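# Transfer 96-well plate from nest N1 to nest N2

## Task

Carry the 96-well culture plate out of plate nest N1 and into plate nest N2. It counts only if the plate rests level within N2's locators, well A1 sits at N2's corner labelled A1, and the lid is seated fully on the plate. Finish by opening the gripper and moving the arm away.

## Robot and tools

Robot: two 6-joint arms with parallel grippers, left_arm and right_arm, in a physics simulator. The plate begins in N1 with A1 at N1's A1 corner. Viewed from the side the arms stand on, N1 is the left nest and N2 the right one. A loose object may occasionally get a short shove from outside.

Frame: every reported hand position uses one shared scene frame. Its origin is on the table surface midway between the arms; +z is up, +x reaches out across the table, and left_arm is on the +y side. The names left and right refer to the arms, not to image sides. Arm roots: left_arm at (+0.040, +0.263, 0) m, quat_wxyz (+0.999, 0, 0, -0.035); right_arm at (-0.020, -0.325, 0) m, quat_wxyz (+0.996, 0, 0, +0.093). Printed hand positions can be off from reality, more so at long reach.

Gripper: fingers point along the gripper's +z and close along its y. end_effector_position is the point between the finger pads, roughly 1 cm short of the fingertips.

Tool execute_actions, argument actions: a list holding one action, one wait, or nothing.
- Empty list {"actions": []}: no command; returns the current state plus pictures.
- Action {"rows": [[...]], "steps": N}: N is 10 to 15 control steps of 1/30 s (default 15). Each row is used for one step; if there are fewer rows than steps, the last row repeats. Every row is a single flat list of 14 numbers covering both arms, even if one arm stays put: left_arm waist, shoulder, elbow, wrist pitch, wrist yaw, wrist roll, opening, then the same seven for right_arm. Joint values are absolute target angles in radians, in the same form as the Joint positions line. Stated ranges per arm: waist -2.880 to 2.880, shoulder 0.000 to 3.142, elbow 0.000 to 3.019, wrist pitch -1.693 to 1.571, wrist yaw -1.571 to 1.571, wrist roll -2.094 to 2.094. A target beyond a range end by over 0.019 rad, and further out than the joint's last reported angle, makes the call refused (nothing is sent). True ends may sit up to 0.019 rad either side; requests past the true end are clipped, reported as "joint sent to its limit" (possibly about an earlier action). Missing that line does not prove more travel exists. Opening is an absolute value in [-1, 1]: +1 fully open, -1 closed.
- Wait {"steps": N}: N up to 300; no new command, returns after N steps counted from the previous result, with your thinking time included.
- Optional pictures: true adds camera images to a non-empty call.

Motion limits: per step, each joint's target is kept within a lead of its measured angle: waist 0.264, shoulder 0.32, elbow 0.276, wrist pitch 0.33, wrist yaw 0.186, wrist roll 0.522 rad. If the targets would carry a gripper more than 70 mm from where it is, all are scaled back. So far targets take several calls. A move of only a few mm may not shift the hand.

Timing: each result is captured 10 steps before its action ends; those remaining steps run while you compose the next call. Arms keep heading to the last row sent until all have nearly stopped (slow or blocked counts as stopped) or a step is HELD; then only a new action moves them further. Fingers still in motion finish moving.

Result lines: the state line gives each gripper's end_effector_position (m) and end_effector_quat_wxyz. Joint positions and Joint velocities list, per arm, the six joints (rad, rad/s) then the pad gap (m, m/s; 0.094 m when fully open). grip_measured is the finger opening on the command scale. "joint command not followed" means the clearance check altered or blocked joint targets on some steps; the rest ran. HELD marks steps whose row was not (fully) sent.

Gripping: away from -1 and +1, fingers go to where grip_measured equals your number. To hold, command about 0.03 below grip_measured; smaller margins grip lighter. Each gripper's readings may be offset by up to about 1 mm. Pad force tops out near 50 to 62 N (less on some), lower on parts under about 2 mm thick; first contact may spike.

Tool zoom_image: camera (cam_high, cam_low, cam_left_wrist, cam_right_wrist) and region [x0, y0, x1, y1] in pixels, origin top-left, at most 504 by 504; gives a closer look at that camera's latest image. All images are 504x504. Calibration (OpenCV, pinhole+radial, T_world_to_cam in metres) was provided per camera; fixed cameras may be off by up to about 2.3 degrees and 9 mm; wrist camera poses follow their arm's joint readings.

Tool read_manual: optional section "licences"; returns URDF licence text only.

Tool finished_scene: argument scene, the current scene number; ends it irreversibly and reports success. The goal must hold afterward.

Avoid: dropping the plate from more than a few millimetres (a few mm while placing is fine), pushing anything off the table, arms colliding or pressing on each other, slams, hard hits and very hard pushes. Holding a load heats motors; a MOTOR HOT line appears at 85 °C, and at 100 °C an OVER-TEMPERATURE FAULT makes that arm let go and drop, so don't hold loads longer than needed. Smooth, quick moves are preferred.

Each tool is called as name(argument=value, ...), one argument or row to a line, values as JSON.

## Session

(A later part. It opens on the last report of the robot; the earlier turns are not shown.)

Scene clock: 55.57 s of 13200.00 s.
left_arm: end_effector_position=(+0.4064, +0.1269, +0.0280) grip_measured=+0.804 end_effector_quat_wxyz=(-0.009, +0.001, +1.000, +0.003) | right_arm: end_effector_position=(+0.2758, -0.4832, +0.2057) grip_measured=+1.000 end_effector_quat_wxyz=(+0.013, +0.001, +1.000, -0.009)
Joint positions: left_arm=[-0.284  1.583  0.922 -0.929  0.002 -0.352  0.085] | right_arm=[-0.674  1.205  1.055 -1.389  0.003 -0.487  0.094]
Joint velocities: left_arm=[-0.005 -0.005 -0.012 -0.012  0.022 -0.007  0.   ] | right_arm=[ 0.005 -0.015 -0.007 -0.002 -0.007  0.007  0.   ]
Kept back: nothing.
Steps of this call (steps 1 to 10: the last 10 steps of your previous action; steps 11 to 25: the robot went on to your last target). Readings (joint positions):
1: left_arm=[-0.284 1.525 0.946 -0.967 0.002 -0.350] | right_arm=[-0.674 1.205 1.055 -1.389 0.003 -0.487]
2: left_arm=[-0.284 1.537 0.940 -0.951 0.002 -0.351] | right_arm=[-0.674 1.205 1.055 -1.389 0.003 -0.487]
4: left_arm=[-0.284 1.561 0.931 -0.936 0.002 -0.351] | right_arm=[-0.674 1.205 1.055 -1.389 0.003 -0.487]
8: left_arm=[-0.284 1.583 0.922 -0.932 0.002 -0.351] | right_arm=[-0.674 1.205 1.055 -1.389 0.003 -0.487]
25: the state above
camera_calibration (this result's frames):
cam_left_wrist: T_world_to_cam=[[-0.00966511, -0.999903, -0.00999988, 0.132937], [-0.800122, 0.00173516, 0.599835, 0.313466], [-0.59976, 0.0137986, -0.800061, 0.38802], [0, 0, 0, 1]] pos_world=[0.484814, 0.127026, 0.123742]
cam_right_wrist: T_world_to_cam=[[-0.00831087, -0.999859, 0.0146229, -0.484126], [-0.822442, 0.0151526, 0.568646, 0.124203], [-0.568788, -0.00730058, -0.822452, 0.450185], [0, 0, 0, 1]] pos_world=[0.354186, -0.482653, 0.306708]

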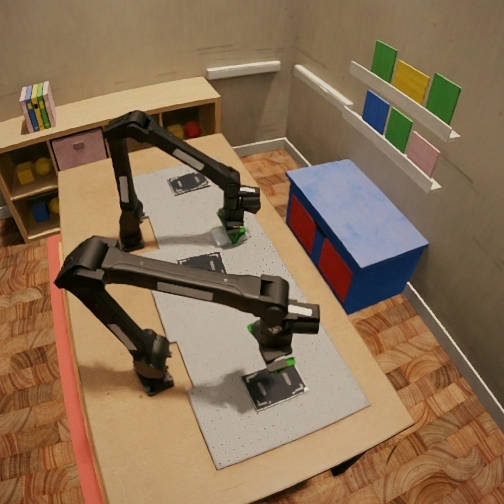

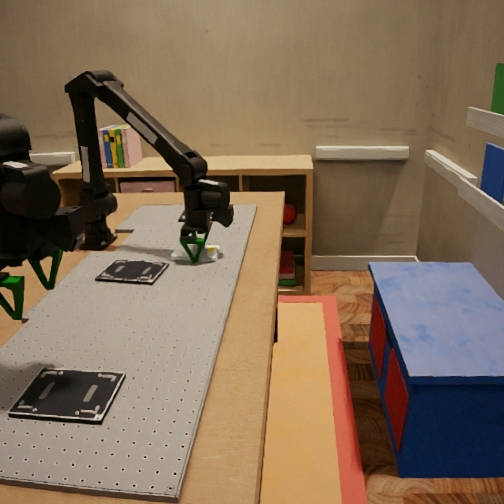

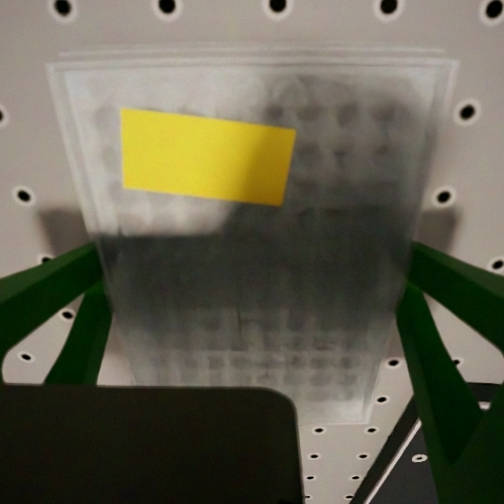

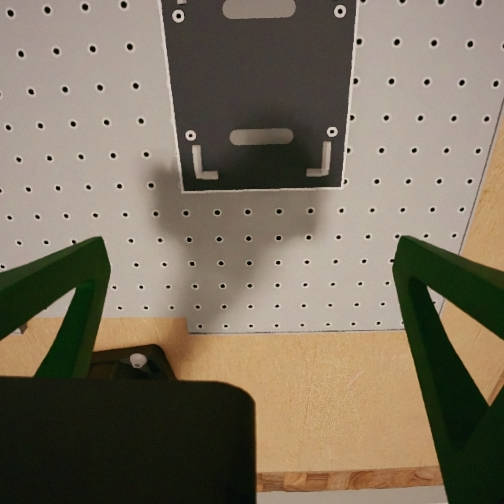

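execute_actions(
  actions=[
    {"rows":[[-0.28,1.6,0.91,-0.905,0,-0.365,0.76,-0.663,1.2,1.1,-1.4,0,-0.5,1]]},
  ],
)

execute_actions(
  actions=[
    {"rows":[[-0.28,1.59,0.92,-0.915,0,-0.365,1,-0.663,1.2,1.1,-1.4,0,-0.5,1]]},
  ],
)

execute_actions(
  actions=[
    {"rows":[[-0.28,1.57,0.97,-0.95,0,-0.365,1,-0.663,1.2,1.1,-1.4,0,-0.5,1],[-0.28,1.56,0.98,-0.97,0,-0.365,1,-0.663,1.2,1.1,-1.4,0,-0.5,1],[-0.28,1.55,0.99,-0.99,0,-0.365,1,-0.663,1.2,1.1,-1.4,0,-0.5,1],[-0.28,1.53,1.0,-1.01,0,-0.365,1,-0.663,1.2,1.1,-1.4,0,-0.5,1],[-0.28,1.5,1.025,-1.05,0,-0.365,1,-0.663,1.2,1.1,-1.4,0,-0.5,1]]},
  ],
)

execute_actions(
  actions=[
    {"rows":[[1.0,1.3,1.025,-1.2,0,0,1,0,1.6,1.5,-1.4,0,0.2,1]]},
  ],
)

execute_actions(
  actions=[
    {"steps":25},
  ],
)

execute_actions(
  actions=[
    {"rows":[[1.0,1.3,1.025,-1.2,0,0,1,0.63,2.015,1.795,-1.3,0,0.83,1]]},
  ],
)

execute_actions(
  actions=[
    {"steps":45},
  ],
  pictures=true,
)

Scene clock: 56.90 s of 13200.00 s.
left_arm: end_effector_position=(+0.4080, +0.1263, +0.0259) grip_measured=+0.804 end_effector_quat_wxyz=(-0.006, +0.001, +1.000, +0.001) | right_arm: end_effector_position=(+0.2758, -0.4832, +0.2057) grip_measured=+1.000 end_effector_quat_wxyz=(+0.013, +0.001, +1.000, -0.009)
Joint positions: left_arm=[-0.284  1.587  0.92  -0.916  0.002 -0.352  0.085] | right_arm=[-0.674  1.205  1.055 -1.389  0.003 -0.487  0.094]
Joint velocities: left_arm=[-0.005  0.034 -0.002  0.007 -0.081  0.095 -0.   ] | right_arm=[ 0.015  0.005 -0.002  0.022 -0.007  0.037  0.   ]
Steps of this call (steps 1 to 15: the robot went on to your last target; steps 16 to 35: nothing new was sent; steps 36 to 40: the first 5 steps of this action). Readings (joint positions):
36: left_arm=[-0.284 1.583 0.922 -0.926 0.002 -0.352] | right_arm=[-0.674 1.205 1.055 -1.389 0.003 -0.487]
37: left_arm=[-0.284 1.584 0.921 -0.922 0.002 -0.352] | right_arm=[-0.674 1.205 1.055 -1.389 0.003 -0.487]
39: left_arm=[-0.284 1.586 0.920 -0.917 0.002 -0.352] | right_arm=[-0.674 1.205 1.055 -1.389 0.003 -0.487]
40: the state above

Scene clock: 57.40 s of 13200.00 s.
left_arm: end_effector_position=(+0.4082, +0.1262, +0.0256) grip_measured=+1.000 end_effector_quat_wxyz=(-0.006, +0.001, +1.000, +0.001) | right_arm: end_effector_position=(+0.2758, -0.4832, +0.2057) grip_measured=+1.000 end_effector_quat_wxyz=(+0.013, +0.001, +1.000, -0.009)
Joint positions: left_arm=[-0.284  1.588  0.92  -0.914  0.002 -0.352  0.094] | right_arm=[-0.674  1.205  1.055 -1.389  0.003 -0.487  0.094]
Joint velocities: left_arm=[-0.005 -0.005 -0.002 -0.017 -0.037 -0.051  0.   ] | right_arm=[ 0.005 -0.015 -0.012 -0.027  0.051 -0.007  0.   ]
Steps of this call (steps 1 to 10: the last 10 steps of your previous action; steps 11 to 15: the first 5 steps of this action). Readings (joint positions):
11: left_arm=[-0.284 1.588 0.920 -0.914 0.002 -0.352] | right_arm=[-0.674 1.205 1.055 -1.389 0.003 -0.487]
12: left_arm=[-0.284 1.588 0.920 -0.914 0.002 -0.352] | right_arm=[-0.674 1.205 1.055 -1.389 0.003 -0.487]
14: left_arm=[-0.284 1.588 0.920 -0.914 0.002 -0.352] | right_arm=[-0.674 1.205 1.055 -1.389 0.003 -0.487]
15: the state above

Scene clock: 57.90 s of 13200.00 s.
left_arm: end_effector_position=(+0.3994, +0.1295, +0.0360) grip_measured=+1.000 end_effector_quat_wxyz=(-0.027, +0.001, +1.000, +0.009) | right_arm: end_effector_position=(+0.2758, -0.4832, +0.2057) grip_measured=+1.000 end_effector_quat_wxyz=(+0.013, +0.001, +1.000, -0.009)
Joint positions: left_arm=[-0.284  1.575  0.937 -0.991  0.002 -0.352  0.094] | right_arm=[-0.674  1.205  1.055 -1.389  0.003 -0.487  0.094]
Joint velocities: left_arm=[-0.005 -0.249  0.217 -0.784  0.022  0.037  0.   ] | right_arm=[-0.005 -0.005 -0.012 -0.017 -0.037  0.007  0.   ]
Steps of this call (steps 1 to 10: the last 10 steps of your previous action; steps 11 to 15: the first 5 steps of this action). Readings (joint positions):
11: left_arm=[-0.284 1.588 0.920 -0.920 0.002 -0.352] | right_arm=[-0.674 1.205 1.055 -1.389 0.003 -0.487]
12: left_arm=[-0.284 1.587 0.922 -0.932 0.002 -0.352] | right_arm=[-0.674 1.205 1.055 -1.389 0.003 -0.487]
14: left_arm=[-0.284 1.582 0.930 -0.967 0.002 -0.352] | right_arm=[-0.674 1.205 1.055 -1.389 0.003 -0.487]
15: the state above

Scene clock: 58.40 s of 13200.00 s.
left_arm: end_effector_position=(+0.4117, +0.1835, +0.1081) grip_measured=+1.000 end_effector_quat_wxyz=(+0.001, -0.002, +1.000, -0.004) | right_arm: end_effector_position=(+0.3421, -0.4647, +0.2048) grip_measured=+1.000 end_effector_quat_wxyz=(+0.000, +0.048, +0.999, -0.003)
Joint positions: left_arm=[-0.137  1.423  0.987 -1.131  0.007 -0.211  0.094] | right_arm=[-0.55   1.364  1.195 -1.398  0.006 -0.268  0.094]
Joint velocities: left_arm=[ 1.402 -0.669  0.002 -0.369  0.007  0.725  0.   ] | right_arm=[ 1.011  1.294  1.057 -0.012  0.007  1.311  0.   ]
Steps of this call (steps 1 to 10: the last 10 steps of your previous action; steps 11 to 15: the first 5 steps of this action). Readings (joint positions):
11: left_arm=[-0.274 1.488 0.987 -1.054 0.005 -0.324] | right_arm=[-0.665 1.216 1.064 -1.393 0.005 -0.449]
12: left_arm=[-0.254 1.479 0.987 -1.077 0.007 -0.292] | right_arm=[-0.646 1.242 1.089 -1.398 0.006 -0.402]
14: left_arm=[-0.182 1.444 0.987 -1.117 0.007 -0.236] | right_arm=[-0.585 1.321 1.158 -1.398 0.006 -0.312]
15: the state above

Scene clock: 59.23 s of 13200.00 s.
left_arm: end_effector_position=(+0.2541, +0.5591, +0.1489) grip_measured=+1.000 end_effector_quat_wxyz=(+0.027, -0.462, +0.886, +0.015) | right_arm: end_effector_position=(+0.4589, -0.2309, +0.2129) grip_measured=+1.000 end_effector_quat_wxyz=(+0.021, -0.006, +1.000, +0.005)
Joint positions: left_arm=[ 1.014  1.305  0.987 -1.192 -0.002 -0.017  0.094] | right_arm=[ 0.008  1.594  1.465 -1.398 -0.003  0.181  0.094]
Joint velocities: left_arm=[-0.19  -0.005 -0.012  0.007 -0.022 -0.007  0.   ] | right_arm=[-0.054 -0.005 -0.012 -0.017 -0.007 -0.022  0.   ]
Kept back: nothing.
Steps of this call (steps 1 to 10: the last 10 steps of your previous action; steps 11 to 25: the robot went on to your last target). Readings (joint positions):
1: left_arm=[-0.086 1.401 0.987 -1.142 0.006 -0.188] | right_arm=[-0.515 1.407 1.231 -1.398 0.006 -0.227]
2: left_arm=[-0.031 1.379 0.987 -1.152 0.006 -0.167] | right_arm=[-0.479 1.446 1.266 -1.398 0.006 -0.189]
4: left_arm=[0.088 1.342 0.987 -1.165 0.006 -0.130] | right_arm=[-0.404 1.510 1.324 -1.398 0.006 -0.120]
8: left_arm=[0.352 1.306 0.987 -1.176 0.004 -0.080] | right_arm=[-0.239 1.576 1.387 -1.398 0.006 -0.015]
25: the state above

Scene clock: 59.40 s of 13200.00 s.
left_arm: end_effector_position=(+0.2564, +0.5575, +0.1489) grip_measured=+1.000 end_effector_quat_wxyz=(+0.027, -0.458, +0.889, +0.014) | right_arm: end_effector_position=(+0.4946, -0.1888, +0.2050) grip_measured=+1.000 end_effector_quat_wxyz=(+0.034, +0.045, +0.998, +0.011)
Joint positions: left_arm=[ 1.006  1.305  0.987 -1.192 -0.002 -0.014  0.094] | right_arm=[ 0.074  1.694  1.569 -1.375 -0.     0.35   0.094]
Joint velocities: left_arm=[-0.015 -0.005 -0.002 -0.022 -0.022 -0.037  0.   ] | right_arm=[ 0.62   0.835  0.75   0.203 -0.037  0.989  0.   ]
Steps of this call (steps 1 to 5: the first 5 steps of this action). Readings (joint positions):
1: left_arm=[1.009 1.305 0.987 -1.192 -0.002 -0.016] | right_arm=[0.012 1.601 1.472 -1.398 -0.001 0.211]
2: left_arm=[1.007 1.305 0.987 -1.192 -0.002 -0.016] | right_arm=[0.021 1.617 1.492 -1.395 -0.000 0.247]
4: left_arm=[1.006 1.305 0.987 -1.192 -0.002 -0.015] | right_arm=[0.053 1.666 1.544 -1.382 -0.000 0.316]
5: the state above

Scene clock: 60.90 s of 13200.00 s.
left_arm: end_effector_position=(+0.2564, +0.5575, +0.1489) grip_measured=+1.000 end_effector_quat_wxyz=(+0.027, -0.457, +0.889, +0.015) | right_arm: end_effector_position=(+0.4018, +0.1256, +0.1052) grip_measured=+1.000 end_effector_quat_wxyz=(+0.004, -0.001, +1.000, +0.006)
Joint positions: left_arm=[ 1.006  1.305  0.987 -1.192 -0.002 -0.013  0.094] | right_arm=[ 0.633  2.007  1.759 -1.308 -0.002  0.817  0.094]
Joint velocities: left_arm=[-0.005 -0.005 -0.002  0.002  0.051  0.007  0.   ] | right_arm=[-0.005 -0.005 -0.012 -0.002 -0.051 -0.022  0.   ]
Kept back: nothing.
Steps of this call (steps 1 to 10: the last 10 steps of your previous action; steps 11 to 45: the robot went on to your last target). Readings (joint positions):
1: left_arm=[1.006 1.305 0.987 -1.192 -0.002 -0.014] | right_arm=[0.096 1.723 1.593 -1.368 -0.000 0.381]
2: left_arm=[1.006 1.305 0.987 -1.192 -0.002 -0.014] | right_arm=[0.120 1.752 1.612 -1.361 -0.000 0.411]
4: left_arm=[1.006 1.305 0.987 -1.192 -0.002 -0.014] | right_arm=[0.170 1.807 1.642 -1.350 -0.000 0.467]
8: left_arm=[1.006 1.305 0.987 -1.192 -0.002 -0.014] | right_arm=[0.285 1.898 1.668 -1.334 -0.000 0.562]
45: the state above
All arms were judged still, so your last target was given up. Only a new action makes them travel on or press farther. Fingers that are still opening or closing keep moving.
camera_calibration (this result's frames):
cam_left_wrist: T_world_to_cam=[[0.808885, -0.587928, -0.00683311, 0.123225], [-0.493987, -0.685851, 0.534402, 0.434732], [-0.318876, -0.428894, -0.845203, 0.57033], [0, 0, 0, 1]] pos_world=[0.296942, 0.615219, 0.250565]
cam_right_wrist: T_world_to_cam=[[-0.00497108, -0.999888, -0.0140977, 0.128801], [-0.811821, -0.00419633, 0.583891, 0.272255], [-0.583885, 0.0143473, -0.81171, 0.445871], [0, 0, 0, 1]] pos_world=[0.482, 0.123532, 0.204767]

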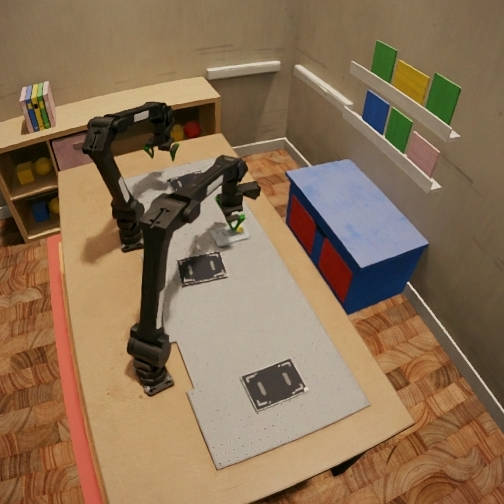

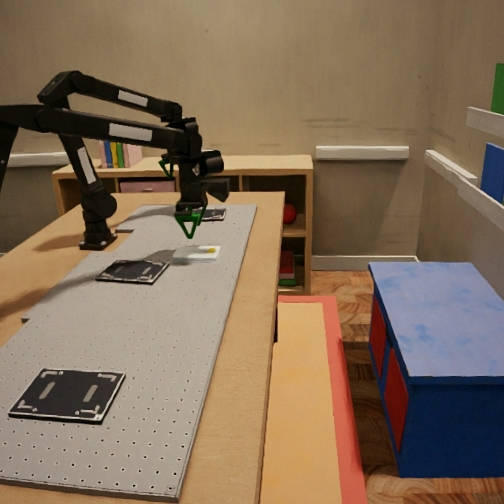

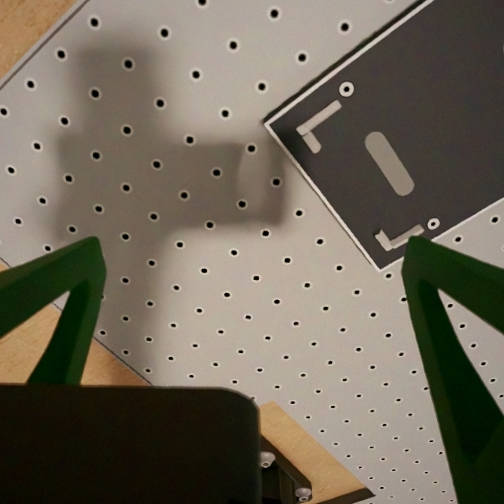

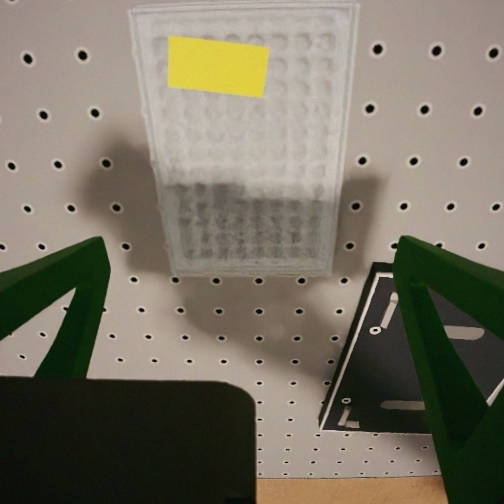

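execute_actions(
  actions=[
    {"rows":[[0.645,2.03,1.74,-1.27,0,0.78,1,0.645,2.03,1.74,-1.27,0,0.78,1]],"steps":10},
  ],
)

execute_actions(
  actions=[
    {"rows":[[1.0,1.3,1.025,-1.2,0,0,1,0.645,2.064,1.708,-1.215,0,0.78,1]]},
  ],
)

execute_actions(
  actions=[
    {"steps":30},
  ],
  pictures=true,
)

Scene clock: 61.40 s of 13200.00 s.
left_arm: end_effector_position=(+0.2564, +0.5575, +0.1489) grip_measured=+1.000 end_effector_quat_wxyz=(+0.027, -0.457, +0.889, +0.015) | right_arm: end_effector_position=(+0.4018, +0.1256, +0.1052) grip_measured=+1.000 end_effector_quat_wxyz=(+0.004, -0.001, +1.000, +0.006)
Joint positions: left_arm=[ 1.006  1.305  0.987 -1.192 -0.002 -0.013  0.094] | right_arm=[ 0.633  2.007  1.759 -1.308 -0.002  0.817  0.094]
Joint velocities: left_arm=[-0.015 -0.005  0.002 -0.007 -0.066 -0.037  0.   ] | right_arm=[-0.015  0.005 -0.007 -0.027 -0.022  0.007  0.   ]
Kept back: the last 10 steps of this action.
Steps of this call (steps 1 to 15: nothing new was sent). Readings (joint positions):
1: left_arm=[1.006 1.305 0.987 -1.192 -0.002 -0.013] | right_arm=[0.633 2.007 1.759 -1.308 -0.002 0.817]
2: left_arm=[1.006 1.305 0.987 -1.192 -0.002 -0.013] | right_arm=[0.633 2.007 1.759 -1.308 -0.002 0.817]
4: left_arm=[1.006 1.305 0.987 -1.192 -0.002 -0.013] | right_arm=[0.633 2.007 1.759 -1.308 -0.002 0.817]
8: left_arm=[1.006 1.305 0.987 -1.192 -0.002 -0.013] | right_arm=[0.633 2.007 1.759 -1.308 -0.002 0.817]
15: the state above

Scene clock: 61.90 s of 13200.00 s.
left_arm: end_effector_position=(+0.3644, +0.5369, +0.0602) grip_measured=+1.000 end_effector_quat_wxyz=(-0.071, -0.202, +0.976, -0.043) | right_arm: end_effector_position=(+0.4050, +0.1291, +0.0820) grip_measured=+1.000 end_effector_quat_wxyz=(+0.012, -0.013, +1.000, +0.014)
Joint positions: left_arm=[ 0.774  1.698  1.162 -1.201  0.007  0.296  0.094] | right_arm=[ 0.633  2.023  1.72  -1.231 -0.002  0.793  0.094]
Joint velocities: left_arm=[ 0.904 -0.777 -1.018 -0.007 -0.051 -0.769  0.   ] | right_arm=[ 0.015  0.171 -0.115  0.076 -0.022  0.081  0.   ]
Steps of this call (steps 1 to 10: the last 10 steps of your previous action; steps 11 to 15: the first 5 steps of this action). Readings (joint positions):
11: left_arm=[0.713 1.748 1.320 -1.229 0.002 0.409] | right_arm=[0.633 2.008 1.738 -1.271 -0.002 0.795]
12: left_arm=[0.711 1.752 1.287 -1.203 0.007 0.377] | right_arm=[0.633 2.009 1.733 -1.253 -0.002 0.795]
14: left_arm=[0.746 1.722 1.201 -1.201 0.007 0.322] | right_arm=[0.633 2.017 1.724 -1.235 -0.002 0.794]
15: the state above

Scene clock: 62.90 s of 13200.00 s.
left_arm: end_effector_position=(+0.2629, +0.5695, +0.1652) grip_measured=+1.000 end_effector_quat_wxyz=(+0.041, -0.447, +0.893, +0.022) | right_arm: end_effector_position=(+0.4012, +0.1250, +0.0613) grip_measured=+1.000 end_effector_quat_wxyz=(-0.000, -0.013, +1.000, +0.001)
Joint positions: left_arm=[ 1.011  1.307  1.031 -1.201 -0.001  0.014  0.094] | right_arm=[ 0.633  2.049  1.706 -1.227 -0.002  0.793  0.094]
Joint velocities: left_arm=[-0.005 -0.005  0.002 -0.002 -0.007 -0.051  0.   ] | right_arm=[ 0.005 -0.005  0.017  0.002  0.051 -0.037  0.   ]
Kept back: nothing.
Steps of this call (steps 1 to 10: the last 10 steps of your previous action; steps 11 to 30: the robot went on to your last target). Readings (joint positions):
1: left_arm=[0.807 1.668 1.129 -1.201 0.007 0.270] | right_arm=[0.633 2.029 1.717 -1.229 -0.002 0.793]
2: left_arm=[0.843 1.634 1.101 -1.201 0.006 0.245] | right_arm=[0.633 2.034 1.714 -1.229 -0.002 0.793]
4: left_arm=[0.914 1.549 1.062 -1.201 0.004 0.195] | right_arm=[0.633 2.043 1.709 -1.228 -0.002 0.793]
8: left_arm=[1.011 1.339 1.035 -1.201 -0.001 0.092] | right_arm=[0.633 2.049 1.706 -1.228 -0.002 0.793]
30: the state above
camera_calibration (this result's frames):
cam_left_wrist: T_world_to_cam=[[0.796067, -0.60515, -0.00842197, 0.138593], [-0.518661, -0.68933, 0.505781, 0.45072], [-0.311879, -0.398268, -0.862621, 0.574946], [0, 0, 0, 1]] pos_world=[0.302755, 0.623547, 0.269161]
cam_right_wrist: T_world_to_cam=[[0.0193593, -0.999802, -0.00459201, 0.117248], [-0.806437, -0.0183297, 0.591036, 0.296633], [-0.591003, -0.00773888, -0.806632, 0.415213], [0, 0, 0, 1]] pos_world=[0.482338, 0.125876, 0.160142]

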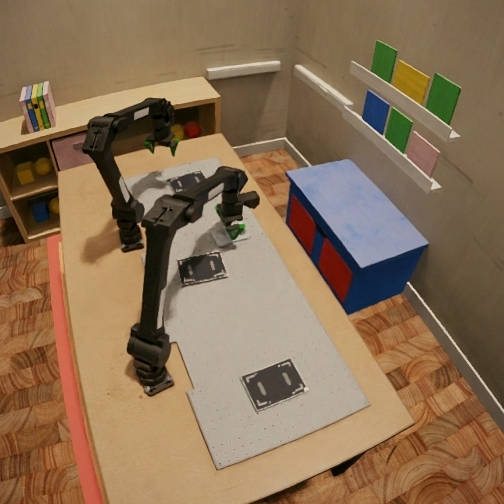

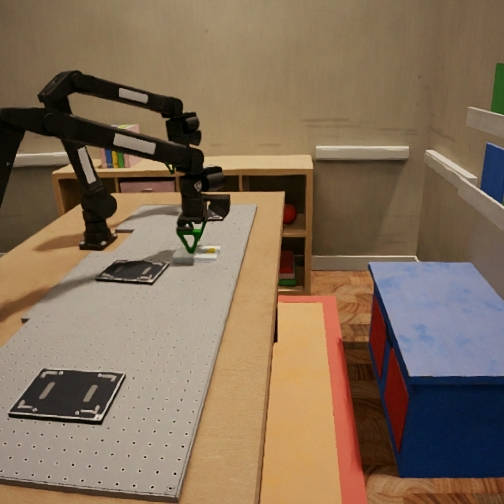

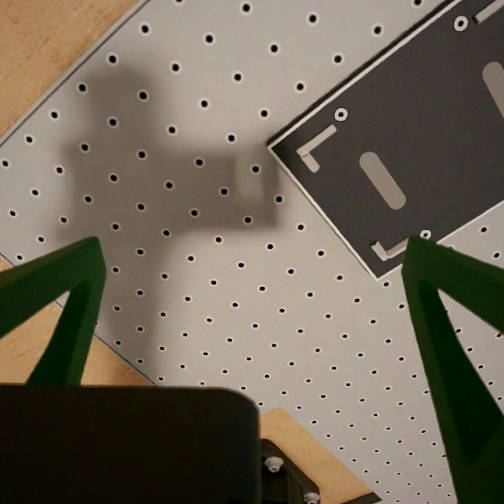

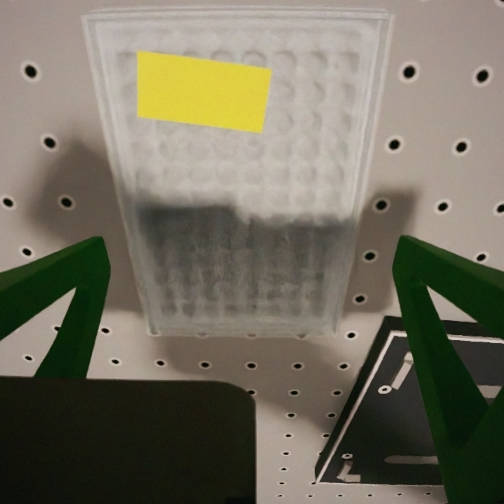

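execute_actions(
  actions=[
    {"rows":[[1.0,1.3,1.025,-1.2,0,0,1,0.648,2.086,1.708,-1.188,0,0.775,1]]},
  ],
)

execute_actions(
  actions=[
    {"steps":30},
  ],
  pictures=true,
)

Scene clock: 63.80 s of 13200.00 s.
left_arm: end_effector_position=(+0.2629, +0.5695, +0.1652) grip_measured=+1.000 end_effector_quat_wxyz=(+0.042, -0.447, +0.893, +0.022) | right_arm: end_effector_position=(+0.4052, +0.1293, +0.0586) grip_measured=+1.000 end_effector_quat_wxyz=(+0.007, -0.015, +1.000, +0.008)
Joint positions: left_arm=[ 1.011  1.307  1.031 -1.201 -0.001  0.013  0.094] | right_arm=[ 0.633  2.053  1.706 -1.202 -0.002  0.79   0.094]
Joint velocities: left_arm=[-0.005 -0.015  0.012  0.007 -0.081 -0.051  0.   ] | right_arm=[-0.005  0.044  0.017  0.037 -0.051  0.007  0.   ]
Steps of this call (steps 1 to 15: the robot went on to your last target; steps 16 to 22: nothing new was sent; steps 23 to 27: the first 5 steps of this action). Readings (joint positions):
23: left_arm=[1.011 1.307 1.031 -1.201 -0.001 0.013] | right_arm=[0.633 2.049 1.706 -1.222 -0.002 0.792]
24: left_arm=[1.011 1.307 1.031 -1.201 -0.001 0.013] | right_arm=[0.633 2.050 1.706 -1.214 -0.002 0.792]
26: left_arm=[1.011 1.307 1.031 -1.201 -0.001 0.013] | right_arm=[0.633 2.052 1.706 -1.204 -0.002 0.790]
27: the state above

Scene clock: 64.80 s of 13200.00 s.
left_arm: end_effector_position=(+0.2629, +0.5695, +0.1652) grip_measured=+1.000 end_effector_quat_wxyz=(+0.042, -0.447, +0.893, +0.022) | right_arm: end_effector_position=(+0.4052, +0.1292, +0.0552) grip_measured=+1.000 end_effector_quat_wxyz=(+0.005, -0.015, +1.000, +0.007)
Joint positions: left_arm=[ 1.011  1.307  1.031 -1.201 -0.001  0.013  0.094] | right_arm=[ 0.633  2.059  1.706 -1.2   -0.002  0.788  0.094]
Joint velocities: left_arm=[-0.015 -0.015 -0.002 -0.007  0.066 -0.007  0.   ] | right_arm=[-0.015 -0.024 -0.002 -0.022  0.037 -0.066  0.   ]
Kept back: nothing.
Steps of this call (steps 1 to 10: the last 10 steps of your previous action; steps 11 to 15: the robot went on to your last target; steps 16 to 30: nothing new was sent). Readings (joint positions):
1: left_arm=[1.011 1.307 1.031 -1.201 -0.001 0.013] | right_arm=[0.633 2.055 1.706 -1.201 -0.002 0.789]
2: left_arm=[1.011 1.307 1.031 -1.201 -0.001 0.013] | right_arm=[0.633 2.056 1.706 -1.200 -0.002 0.789]
4: left_arm=[1.011 1.307 1.031 -1.201 -0.001 0.013] | right_arm=[0.633 2.058 1.706 -1.200 -0.002 0.788]
8: left_arm=[1.011 1.307 1.031 -1.201 -0.001 0.013] | right_arm=[0.633 2.059 1.706 -1.200 -0.002 0.788]
30: the state above
All arms were judged still, so your last target was given up. Only a new action makes them travel on or press farther. Fingers that are still opening or closing keep moving.
camera_calibration (this result's frames):
cam_left_wrist: T_world_to_cam=[[0.796527, -0.604546, -0.0083502, 0.138116], [-0.518167, -0.689703, 0.505779, 0.450803], [-0.311526, -0.39854, -0.862622, 0.575008], [0, 0, 0, 1]] pos_world=[0.302708, 0.623581, 0.269162]
cam_right_wrist: T_world_to_cam=[[0.024053, -0.999578, -0.0163028, 0.12011], [-0.812919, -0.029048, 0.581652, 0.30805], [-0.58188, -0.000737576, -0.813274, 0.408442], [0, 0, 0, 1]] pos_world=[0.485195, 0.129308, 0.154956]

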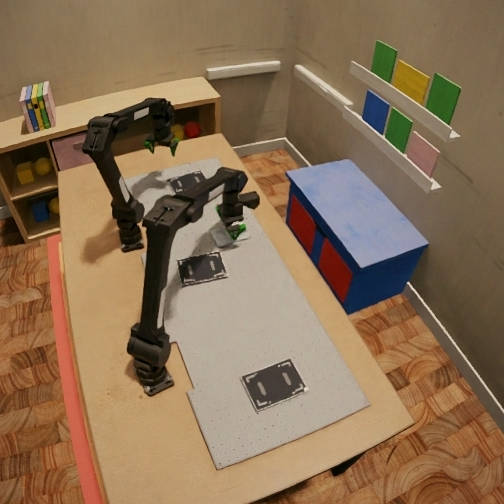

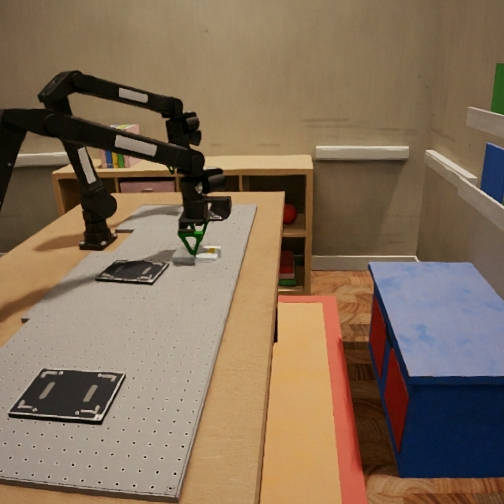

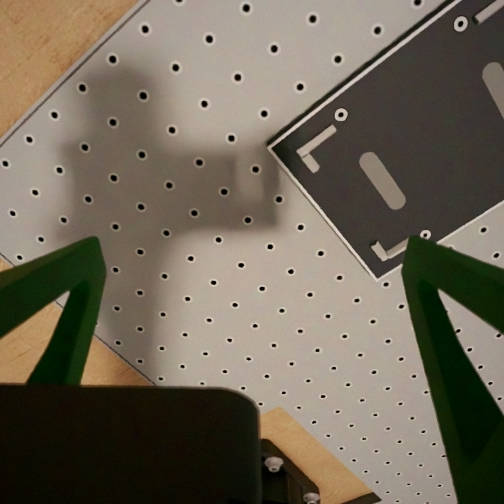

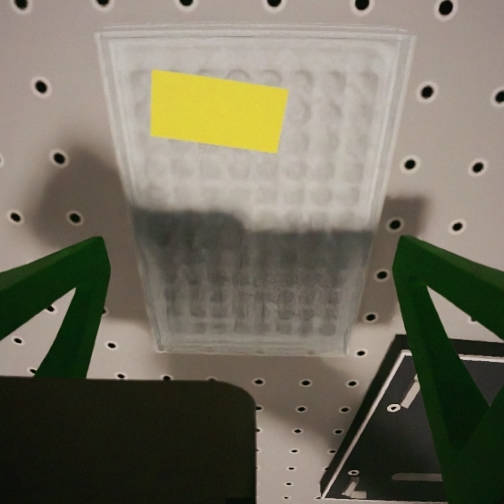

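execute_actions(
  actions=[
    {"rows":[[1.0,1.3,1.025,-1.2,0,0,1,0.64,2.1,1.70,-1.188,0,0.78,1],[1.0,1.3,1.025,-1.2,0,0,1,0.64,2.11,1.695,-1.185,0,0.78,1],[1.0,1.3,1.025,-1.2,0,0,1,0.64,2.12,1.69,-1.175,0,0.78,1],[1.0,1.3,1.025,-1.2,0,0,1,0.64,2.12,1.685,-1.165,0,0.78,1],[1.0,1.3,1.025,-1.2,0,0,1,0.64,2.12,1.678,-1.155,0,0.78,1],[1.0,1.3,1.025,-1.2,0,0,1,0.64,2.12,1.678,-1.143,0,0.78,1]]},
  ],
)

execute_actions(
  actions=[
    {"steps":25},
  ],
  pictures=true,
)

Scene clock: 65.53 s of 13200.00 s.
left_arm: end_effector_position=(+0.2629, +0.5695, +0.1652) grip_measured=+1.000 end_effector_quat_wxyz=(+0.042, -0.447, +0.893, +0.022) | right_arm: end_effector_position=(+0.4059, +0.1300, +0.0452) grip_measured=+1.000 end_effector_quat_wxyz=(+0.005, -0.015, +1.000, +0.007)
Joint positions: left_arm=[ 1.011  1.307  1.031 -1.201 -0.001  0.013  0.094] | right_arm=[ 0.633  2.072  1.699 -1.181 -0.002  0.788  0.094]
Joint velocities: left_arm=[-0.005  0.005 -0.002  0.012 -0.022 -0.037  0.   ] | right_arm=[-0.005  0.112 -0.144  0.266  0.007 -0.037  0.   ]
Steps of this call (steps 1 to 17: nothing new was sent; steps 18 to 22: the first 5 steps of this action). Readings (joint positions):
18: left_arm=[1.011 1.307 1.031 -1.201 -0.001 0.013] | right_arm=[0.633 2.060 1.706 -1.200 -0.002 0.788]
19: left_arm=[1.011 1.307 1.031 -1.201 -0.001 0.013] | right_arm=[0.633 2.061 1.706 -1.199 -0.002 0.788]
21: left_arm=[1.011 1.307 1.031 -1.201 -0.001 0.013] | right_arm=[0.633 2.068 1.704 -1.190 -0.002 0.788]
22: the state above

Scene clock: 66.37 s of 13200.00 s.
left_arm: end_effector_position=(+0.2629, +0.5695, +0.1652) grip_measured=+1.000 end_effector_quat_wxyz=(+0.042, -0.447, +0.893, +0.022) | right_arm: end_effector_position=(+0.4049, +0.1295, +0.0283) grip_measured=+1.000 end_effector_quat_wxyz=(+0.004, -0.016, +1.000, +0.004)
Joint positions: left_arm=[ 1.011  1.307  1.031 -1.201 -0.001  0.013  0.094] | right_arm=[ 0.634  2.091  1.684 -1.154  0.     0.788  0.094]
Joint velocities: left_arm=[ 0.005 -0.015 -0.012 -0.002 -0.007 -0.022  0.   ] | right_arm=[-0.015  0.005  0.002 -0.012 -0.007 -0.037  0.   ]
Kept back: nothing.
Steps of this call (steps 1 to 10: the last 10 steps of your previous action; steps 11 to 25: the robot went on to your last target). Readings (joint positions):
1: left_arm=[1.011 1.307 1.031 -1.201 -0.001 0.013] | right_arm=[0.633 2.076 1.694 -1.172 -0.002 0.788]
2: left_arm=[1.011 1.307 1.031 -1.201 -0.001 0.013] | right_arm=[0.633 2.081 1.689 -1.165 -0.002 0.788]
4: left_arm=[1.011 1.307 1.031 -1.201 -0.001 0.013] | right_arm=[0.633 2.091 1.684 -1.159 -0.000 0.788]
8: left_arm=[1.011 1.307 1.031 -1.201 -0.001 0.013] | right_arm=[0.634 2.091 1.684 -1.154 0.000 0.788]
25: the state above
camera_calibration (this result's frames):
cam_left_wrist: T_world_to_cam=[[0.796527, -0.604546, -0.0083502, 0.138116], [-0.518167, -0.689703, 0.505779, 0.450803], [-0.311526, -0.39854, -0.862622, 0.575008], [0, 0, 0, 1]] pos_world=[0.302708, 0.623581, 0.269162]
cam_right_wrist: T_world_to_cam=[[0.0255056, -0.999627, -0.00979119, 0.119175], [-0.810807, -0.0264151, 0.584717, 0.322202], [-0.584757, -0.00697481, -0.811178, 0.388305], [0, 0, 0, 1]] pos_world=[0.485268, 0.13035, 0.127754]

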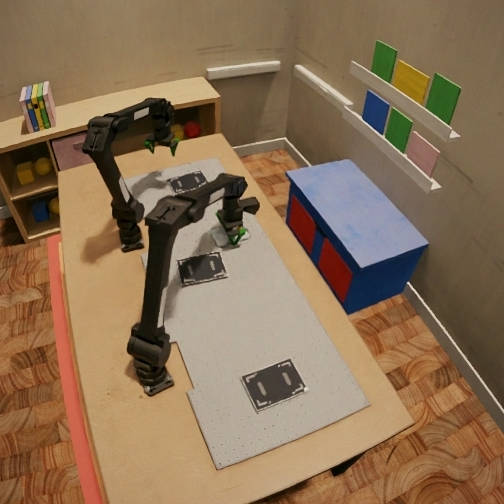

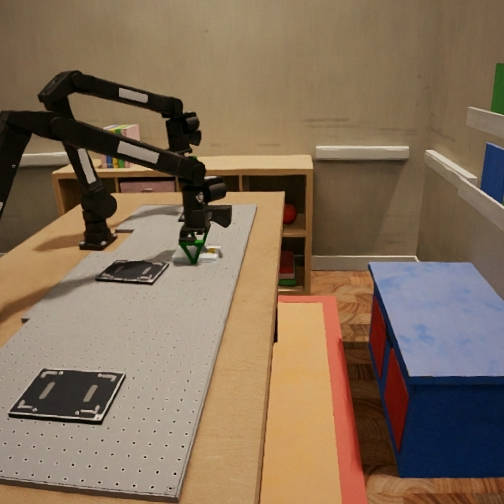

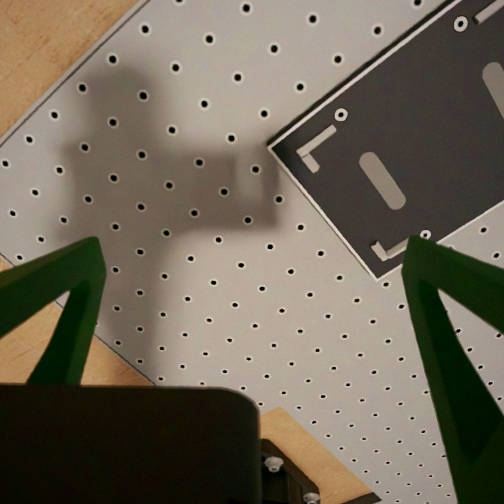

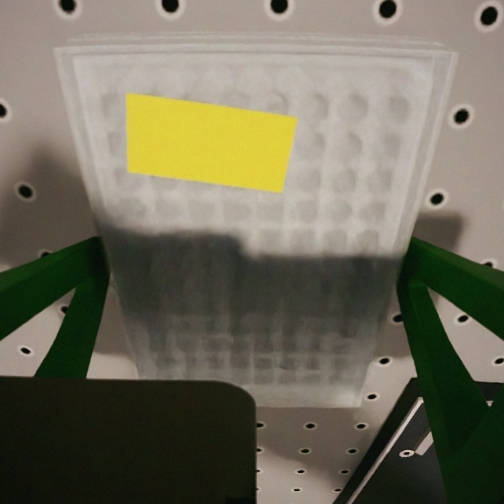

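execute_actions(
  actions=[
    {"rows":[[1.0,1.3,1.025,-1.2,0,0,1,0.64,2.125,1.675,-1.143,0,0.78,1],[1.0,1.3,1.025,-1.2,0,0,1,0.64,2.125,1.675,-1.143,0,0.78,1],[1.0,1.3,1.025,-1.2,0,0,1,0.64,2.125,1.675,-1.143,0,0.78,1],[1.0,1.3,1.025,-1.2,0,0,1,0.64,2.12,1.675,-1.143,0,0.78,0.75]]},
  ],
)

execute_actions(
  actions=[
    {"rows":[[1.0,1.3,1.025,-1.2,0,0,1,0.634,2.08,1.72,-1.17,0,0.78,0.75],[1.0,1.3,1.025,-1.2,0,0,1,0.634,2.07,1.73,-1.18,0,0.78,0.75],[1.0,1.3,1.025,-1.2,0,0,1,0.634,2.06,1.74,-1.2,0,0.78,0.75],[1.0,1.3,1.025,-1.2,0,0,1,0.634,2.05,1.75,-1.22,0,0.78,0.75],[1.0,1.3,1.025,-1.2,0,0,1,0.634,2.035,1.76,-1.245,0,0.78,0.75],[1.0,1.3,1.025,-1.2,0,0,1,0.634,2.02,1.78,-1.28,0,0.78,0.75]]},
  ],
)

execute_actions(
  actions=[
    {"steps":25},
  ],
  pictures=true,
)

Scene clock: 67.43 s of 13200.00 s.
left_arm: end_effector_position=(+0.2629, +0.5695, +0.1652) grip_measured=+1.000 end_effector_quat_wxyz=(+0.042, -0.447, +0.893, +0.022) | right_arm: end_effector_position=(+0.4052, +0.1292, +0.0283) grip_measured=+0.788 end_effector_quat_wxyz=(+0.005, -0.016, +1.000, +0.003)
Joint positions: left_arm=[ 1.011  1.307  1.031 -1.201 -0.001  0.013  0.094] | right_arm=[ 0.634  2.091  1.684 -1.154  0.003  0.788  0.084]
Joint velocities: left_arm=[-0.005 -0.005  0.007  0.012  0.022 -0.007  0.   ] | right_arm=[-0.024 -0.015 -0.017 -0.002 -0.022 -0.007 -0.019]
Steps of this call (steps 1 to 15: the robot went on to your last target; steps 16 to 27: nothing new was sent; steps 28 to 32: the first 5 steps of this action). Readings (joint positions):
28: left_arm=[1.011 1.307 1.031 -1.201 -0.001 0.013] | right_arm=[0.634 2.091 1.684 -1.154 0.000 0.788]
29: left_arm=[1.011 1.307 1.031 -1.201 -0.001 0.013] | right_arm=[0.634 2.091 1.684 -1.154 0.000 0.788]
31: left_arm=[1.011 1.307 1.031 -1.201 -0.001 0.013] | right_arm=[0.634 2.091 1.684 -1.154 0.002 0.788]
32: the state above

Scene clock: 67.93 s of 13200.00 s.
left_arm: end_effector_position=(+0.2629, +0.5695, +0.1652) grip_measured=+1.000 end_effector_quat_wxyz=(+0.042, -0.447, +0.893, +0.022) | right_arm: end_effector_position=(+0.4005, +0.1241, +0.0351) grip_measured=+0.787 end_effector_quat_wxyz=(-0.005, -0.016, +1.000, -0.008)
Joint positions: left_arm=[ 1.011  1.307  1.031 -1.201 -0.001  0.013  0.094] | right_arm=[ 0.634  2.084  1.691 -1.197  0.003  0.788  0.084]
Joint velocities: left_arm=[-0.005 -0.005  0.007 -0.022 -0.007  0.007  0.   ] | right_arm=[-0.005 -0.103  0.12  -0.545  0.066 -0.037  0.   ]
Steps of this call (steps 1 to 10: the last 10 steps of your previous action; steps 11 to 15: the first 5 steps of this action). Readings (joint positions):
11: left_arm=[1.011 1.307 1.031 -1.201 -0.001 0.013] | right_arm=[0.634 2.090 1.684 -1.154 0.003 0.788]
12: left_arm=[1.011 1.307 1.031 -1.201 -0.001 0.013] | right_arm=[0.634 2.089 1.684 -1.157 0.003 0.788]
14: left_arm=[1.011 1.307 1.031 -1.201 -0.001 0.013] | right_arm=[0.634 2.087 1.688 -1.179 0.003 0.788]
15: the state above

Scene clock: 68.77 s of 13200.00 s.
left_arm: end_effector_position=(+0.2629, +0.5695, +0.1652) grip_measured=+1.000 end_effector_quat_wxyz=(+0.042, -0.447, +0.893, +0.022) | right_arm: end_effector_position=(+0.4055, +0.1294, +0.0989) grip_measured=+0.787 end_effector_quat_wxyz=(+0.014, -0.016, +1.000, +0.013)
Joint positions: left_arm=[ 1.011  1.307  1.031 -1.201 -0.001  0.013  0.094] | right_arm=[ 0.634  2.01   1.746 -1.269  0.003  0.788  0.084]
Joint velocities: left_arm=[-0.005 -0.005  0.007 -0.007 -0.037  0.007  0.   ] | right_arm=[-0.005 -0.005 -0.012 -0.022  0.022  0.037 -0.001]
Kept back: nothing.
Steps of this call (steps 1 to 10: the last 10 steps of your previous action; steps 11 to 25: the robot went on to your last target). Readings (joint positions):
1: left_arm=[1.011 1.307 1.031 -1.201 -0.001 0.013] | right_arm=[0.634 2.079 1.697 -1.219 0.003 0.788]
2: left_arm=[1.011 1.307 1.031 -1.201 -0.001 0.013] | right_arm=[0.634 2.074 1.704 -1.240 0.003 0.788]
4: left_arm=[1.011 1.307 1.031 -1.201 -0.001 0.013] | right_arm=[0.634 2.057 1.716 -1.261 0.003 0.788]
8: left_arm=[1.011 1.307 1.031 -1.201 -0.001 0.013] | right_arm=[0.634 2.024 1.738 -1.267 0.003 0.788]
25: the state above
camera_calibration (this result's frames):
cam_left_wrist: T_world_to_cam=[[0.796527, -0.604546, -0.0083502, 0.138116], [-0.518167, -0.689703, 0.505779, 0.450803], [-0.311526, -0.39854, -0.862622, 0.575008], [0, 0, 0, 1]] pos_world=[0.302708, 0.623581, 0.269162]
cam_right_wrist: T_world_to_cam=[[0.025835, -0.99928, -0.0277859, 0.121373], [-0.822873, -0.0370406, 0.567016, 0.289367], [-0.567637, 0.00821546, -0.823238, 0.438207], [0, 0, 0, 1]] pos_world=[0.48372, 0.128404, 0.200046]

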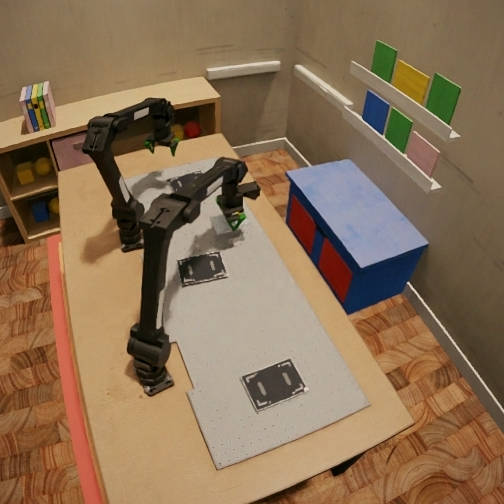

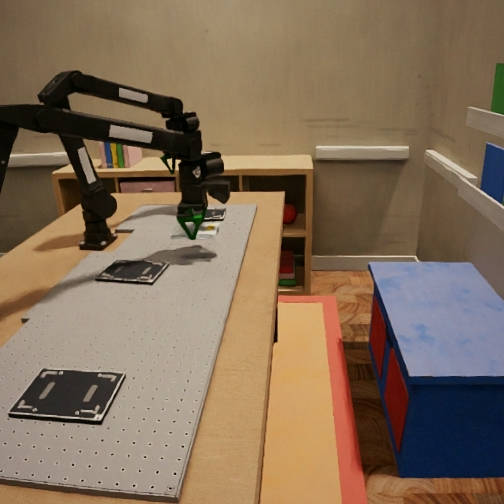

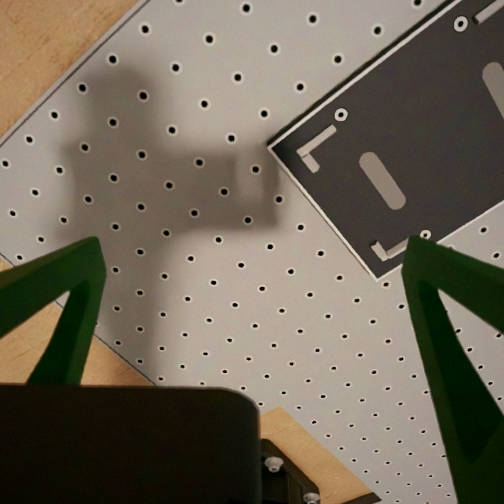

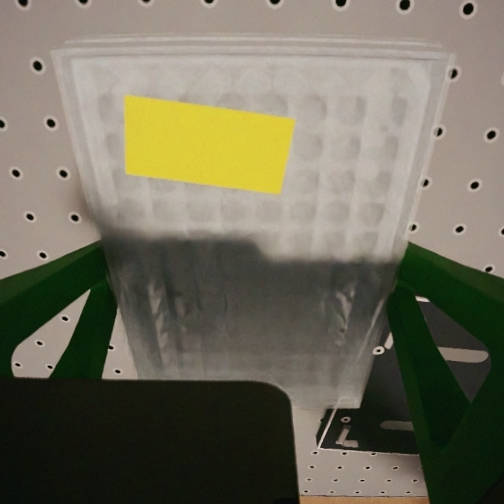

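execute_actions(
  actions=[
    {"rows":[[1,1.3,1.025,-1.2,0,0,1,0.58,1.97,1.7,-1.27,0,0.73,0.75],[1,1.3,1.025,-1.2,0,0,1,0.52,1.93,1.65,-1.26,0,0.66,0.75],[1,1.3,1.025,-1.2,0,0,1,0.44,1.89,1.6,-1.25,0,0.58,0.75],[1,1.3,1.025,-1.2,0,0,1,0.35,1.85,1.54,-1.24,0,0.49,0.75],[1,1.3,1.025,-1.2,0,0,1,0.26,1.8,1.48,-1.23,0,0.4,0.75],[1,1.3,1.025,-1.2,0,0,1,0.17,1.76,1.42,-1.22,0,0.31,0.75],[1,1.3,1.025,-1.2,0,0,1,0.08,1.71,1.36,-1.2,0,0.22,0.75],[1,1.3,1.025,-1.2,0,0,1,-0.02,1.67,1.3,-1.19,0,0.12,0.75],[1,1.3,1.025,-1.2,0,0,1,-0.12,1.62,1.24,-1.18,0,0.02,0.75],[1,1.3,1.025,-1.2,0,0,1,-0.22,1.58,1.18,-1.16,0,-0.08,0.75],[1,1.3,1.025,-1.2,0,0,1,-0.32,1.54,1.12,-1.15,0,-0.18,0.75],[1,1.3,1.025,-1.2,0,0,1,-0.42,1.5,1.07,-1.14,0,-0.27,0.75],[1,1.3,1.025,-1.2,0,0,1,-0.51,1.46,1.02,-1.13,0,-0.36,0.75],[1,1.3,1.025,-1.2,0,0,1,-0.59,1.42,0.97,-1.115,0,-0.44,0.75],[1,1.3,1.025,-1.2,0,0,1,-0.66,1.39,0.925,-1.1,0,-0.515,0.75]]},
  ],
)

execute_actions(
  actions=[
    {"steps":45},
  ],
)

execute_actions(
  actions=[
    {"rows":[[1,1.3,1.025,-1.2,0,0,1,-0.666,1.41,0.9,-1.06,0,-0.515,0.75],[1,1.3,1.025,-1.2,0,0,1,-0.666,1.42,0.89,-1.04,0,-0.515,0.75],[1,1.3,1.025,-1.2,0,0,1,-0.666,1.43,0.88,-1.02,0,-0.515,0.75],[1,1.3,1.025,-1.2,0,0,1,-0.666,1.445,0.87,-0.997,0,-0.515,0.75]]},
  ],
)

execute_actions(
  actions=[
    {"steps":25},
  ],
  pictures=true,
)

Scene clock: 70.37 s of 13200.00 s.
left_arm: end_effector_position=(+0.2629, +0.5695, +0.1652) grip_measured=+1.000 end_effector_quat_wxyz=(+0.042, -0.447, +0.893, +0.022) | right_arm: end_effector_position=(+0.4027, +0.0843, +0.0936) grip_measured=+0.787 end_effector_quat_wxyz=(-0.001, -0.035, +0.999, -0.000)
Joint positions: left_arm=[ 1.011  1.307  1.031 -1.201 -0.001  0.013  0.094] | right_arm=[ 0.584  1.951  1.639 -1.261 -0.001  0.701  0.084]
Joint velocities: left_arm=[ 0.005  0.005 -0.002 -0.017  0.037 -0.081  0.   ] | right_arm=[-0.611 -0.484 -0.808  0.081 -0.007 -0.755 -0.   ]
Steps of this call (steps 1 to 15: the robot went on to your last target; steps 16 to 43: nothing new was sent; steps 44 to 48: the first 5 steps of this action). Readings (joint positions):
44: left_arm=[1.011 1.307 1.031 -1.201 -0.001 0.013] | right_arm=[0.632 2.008 1.741 -1.268 0.002 0.780]
45: left_arm=[1.011 1.307 1.031 -1.201 -0.001 0.013] | right_arm=[0.627 1.997 1.721 -1.264 0.000 0.762]
47: left_arm=[1.011 1.307 1.031 -1.201 -0.001 0.013] | right_arm=[0.603 1.967 1.666 -1.263 -0.001 0.724]
48: the state above

Scene clock: 71.87 s of 13200.00 s.
left_arm: end_effector_position=(+0.2629, +0.5695, +0.1652) grip_measured=+1.000 end_effector_quat_wxyz=(+0.042, -0.447, +0.893, +0.022) | right_arm: end_effector_position=(+0.3002, -0.4939, +0.0973) grip_measured=+0.787 end_effector_quat_wxyz=(-0.003, -0.009, +1.000, -0.000)
Joint positions: left_arm=[ 1.011  1.307  1.031 -1.201 -0.001  0.013  0.094] | right_arm=[-0.669  1.394  0.926 -1.108  0.003 -0.501  0.084]
Joint velocities: left_arm=[-0.005 -0.005  0.002  0.002  0.022  0.007  0.   ] | right_arm=[-0.005  0.005 -0.012 -0.022 -0.022 -0.125 -0.001]
Kept back: nothing.
Steps of this call (steps 1 to 10: the last 10 steps of your previous action; steps 11 to 45: the robot went on to your last target). Readings (joint positions):
1: left_arm=[1.011 1.307 1.031 -1.201 -0.001 0.013] | right_arm=[0.562 1.933 1.607 -1.257 -0.001 0.672]
2: left_arm=[1.011 1.307 1.031 -1.201 -0.001 0.013] | right_arm=[0.536 1.911 1.572 -1.251 -0.001 0.639]
4: left_arm=[1.011 1.307 1.031 -1.201 -0.001 0.013] | right_arm=[0.476 1.857 1.490 -1.237 -0.001 0.561]
8: left_arm=[1.011 1.307 1.031 -1.201 -0.001 0.013] | right_arm=[0.329 1.721 1.313 -1.202 -0.001 0.399]
45: the state above

Scene clock: 72.03 s of 13200.00 s.
left_arm: end_effector_position=(+0.2629, +0.5695, +0.1652) grip_measured=+1.000 end_effector_quat_wxyz=(+0.042, -0.447, +0.893, +0.022) | right_arm: end_effector_position=(+0.3022, -0.4950, +0.0801) grip_measured=+0.787 end_effector_quat_wxyz=(+0.009, -0.009, +1.000, -0.006)
Joint positions: left_arm=[ 1.011  1.307  1.031 -1.201 -0.001  0.013  0.094] | right_arm=[-0.669  1.407  0.888 -1.03   0.003 -0.502  0.084]
Joint velocities: left_arm=[-0.005 -0.005  0.007  0.007  0.051 -0.037  0.   ] | right_arm=[-0.005  0.249 -0.266  0.379  0.022 -0.022  0.001]
Steps of this call (steps 1 to 5: the first 5 steps of this action). Readings (joint positions):
1: left_arm=[1.011 1.307 1.031 -1.201 -0.001 0.013] | right_arm=[-0.669 1.394 0.923 -1.100 0.003 -0.501]
2: left_arm=[1.011 1.307 1.031 -1.201 -0.001 0.013] | right_arm=[-0.669 1.394 0.917 -1.084 0.003 -0.501]
4: left_arm=[1.011 1.307 1.031 -1.201 -0.001 0.013] | right_arm=[-0.669 1.400 0.898 -1.046 0.003 -0.502]
5: the state above

Scene clock: 72.87 s of 13200.00 s.
left_arm: end_effector_position=(+0.2629, +0.5695, +0.1652) grip_measured=+1.000 end_effector_quat_wxyz=(+0.042, -0.447, +0.893, +0.022) | right_arm: end_effector_position=(+0.2959, -0.4917, +0.0608) grip_measured=+0.787 end_effector_quat_wxyz=(-0.007, -0.010, +1.000, +0.002)
Joint positions: left_arm=[ 1.011  1.307  1.031 -1.201 -0.001  0.013  0.094] | right_arm=[-0.669  1.442  0.865 -1.009  0.003 -0.502  0.084]
Joint velocities: left_arm=[-0.015 -0.005 -0.007  0.002 -0.066 -0.007  0.   ] | right_arm=[ 0.005  0.015 -0.007 -0.017 -0.007 -0.051 -0.   ]
Kept back: nothing.
Steps of this call (steps 1 to 10: the last 10 steps of your previous action; steps 11 to 25: the robot went on to your last target). Readings (joint positions):
1: left_arm=[1.011 1.307 1.031 -1.201 -0.001 0.013] | right_arm=[-0.669 1.416 0.881 -1.021 0.003 -0.502]
2: left_arm=[1.011 1.307 1.031 -1.201 -0.001 0.013] | right_arm=[-0.669 1.424 0.875 -1.017 0.003 -0.502]
4: left_arm=[1.011 1.307 1.031 -1.201 -0.001 0.013] | right_arm=[-0.669 1.437 0.867 -1.013 0.003 -0.502]
8: left_arm=[1.011 1.307 1.031 -1.201 -0.001 0.013] | right_arm=[-0.669 1.442 0.865 -1.010 0.003 -0.502]
25: the state above
camera_calibration (this result's frames):
cam_left_wrist: T_world_to_cam=[[0.796527, -0.604546, -0.0083502, 0.138116], [-0.518167, -0.689703, 0.505779, 0.450803], [-0.311526, -0.39854, -0.862622, 0.575008], [0, 0, 0, 1]] pos_world=[0.302708, 0.623581, 0.269162]
cam_right_wrist: T_world_to_cam=[[0.0124441, -0.999896, -0.00724863, -0.495142], [-0.798605, -0.0143008, 0.601685, 0.199747], [-0.601726, -0.0016986, -0.798701, 0.353484], [0, 0, 0, 1]] pos_world=[0.378381, -0.491634, 0.158554]

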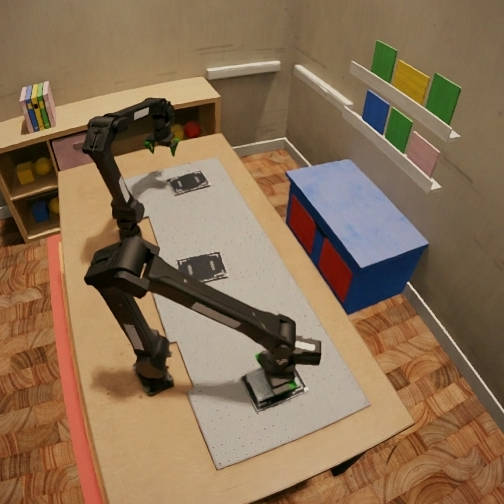

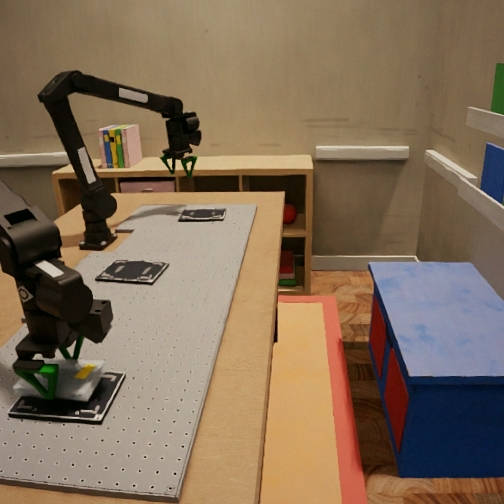

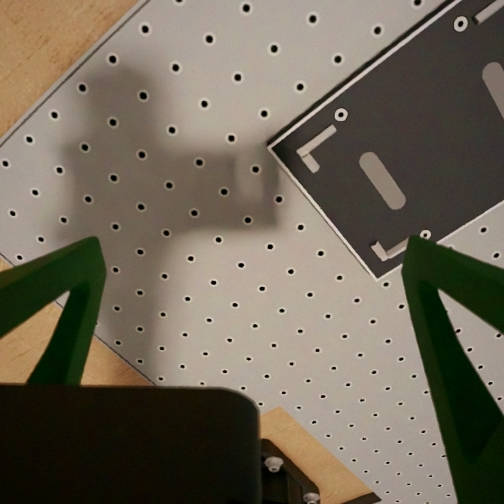

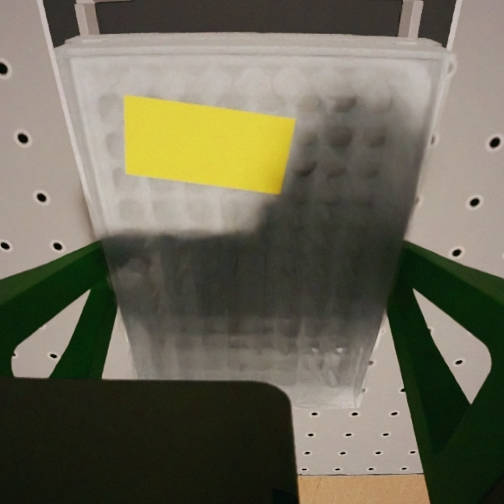

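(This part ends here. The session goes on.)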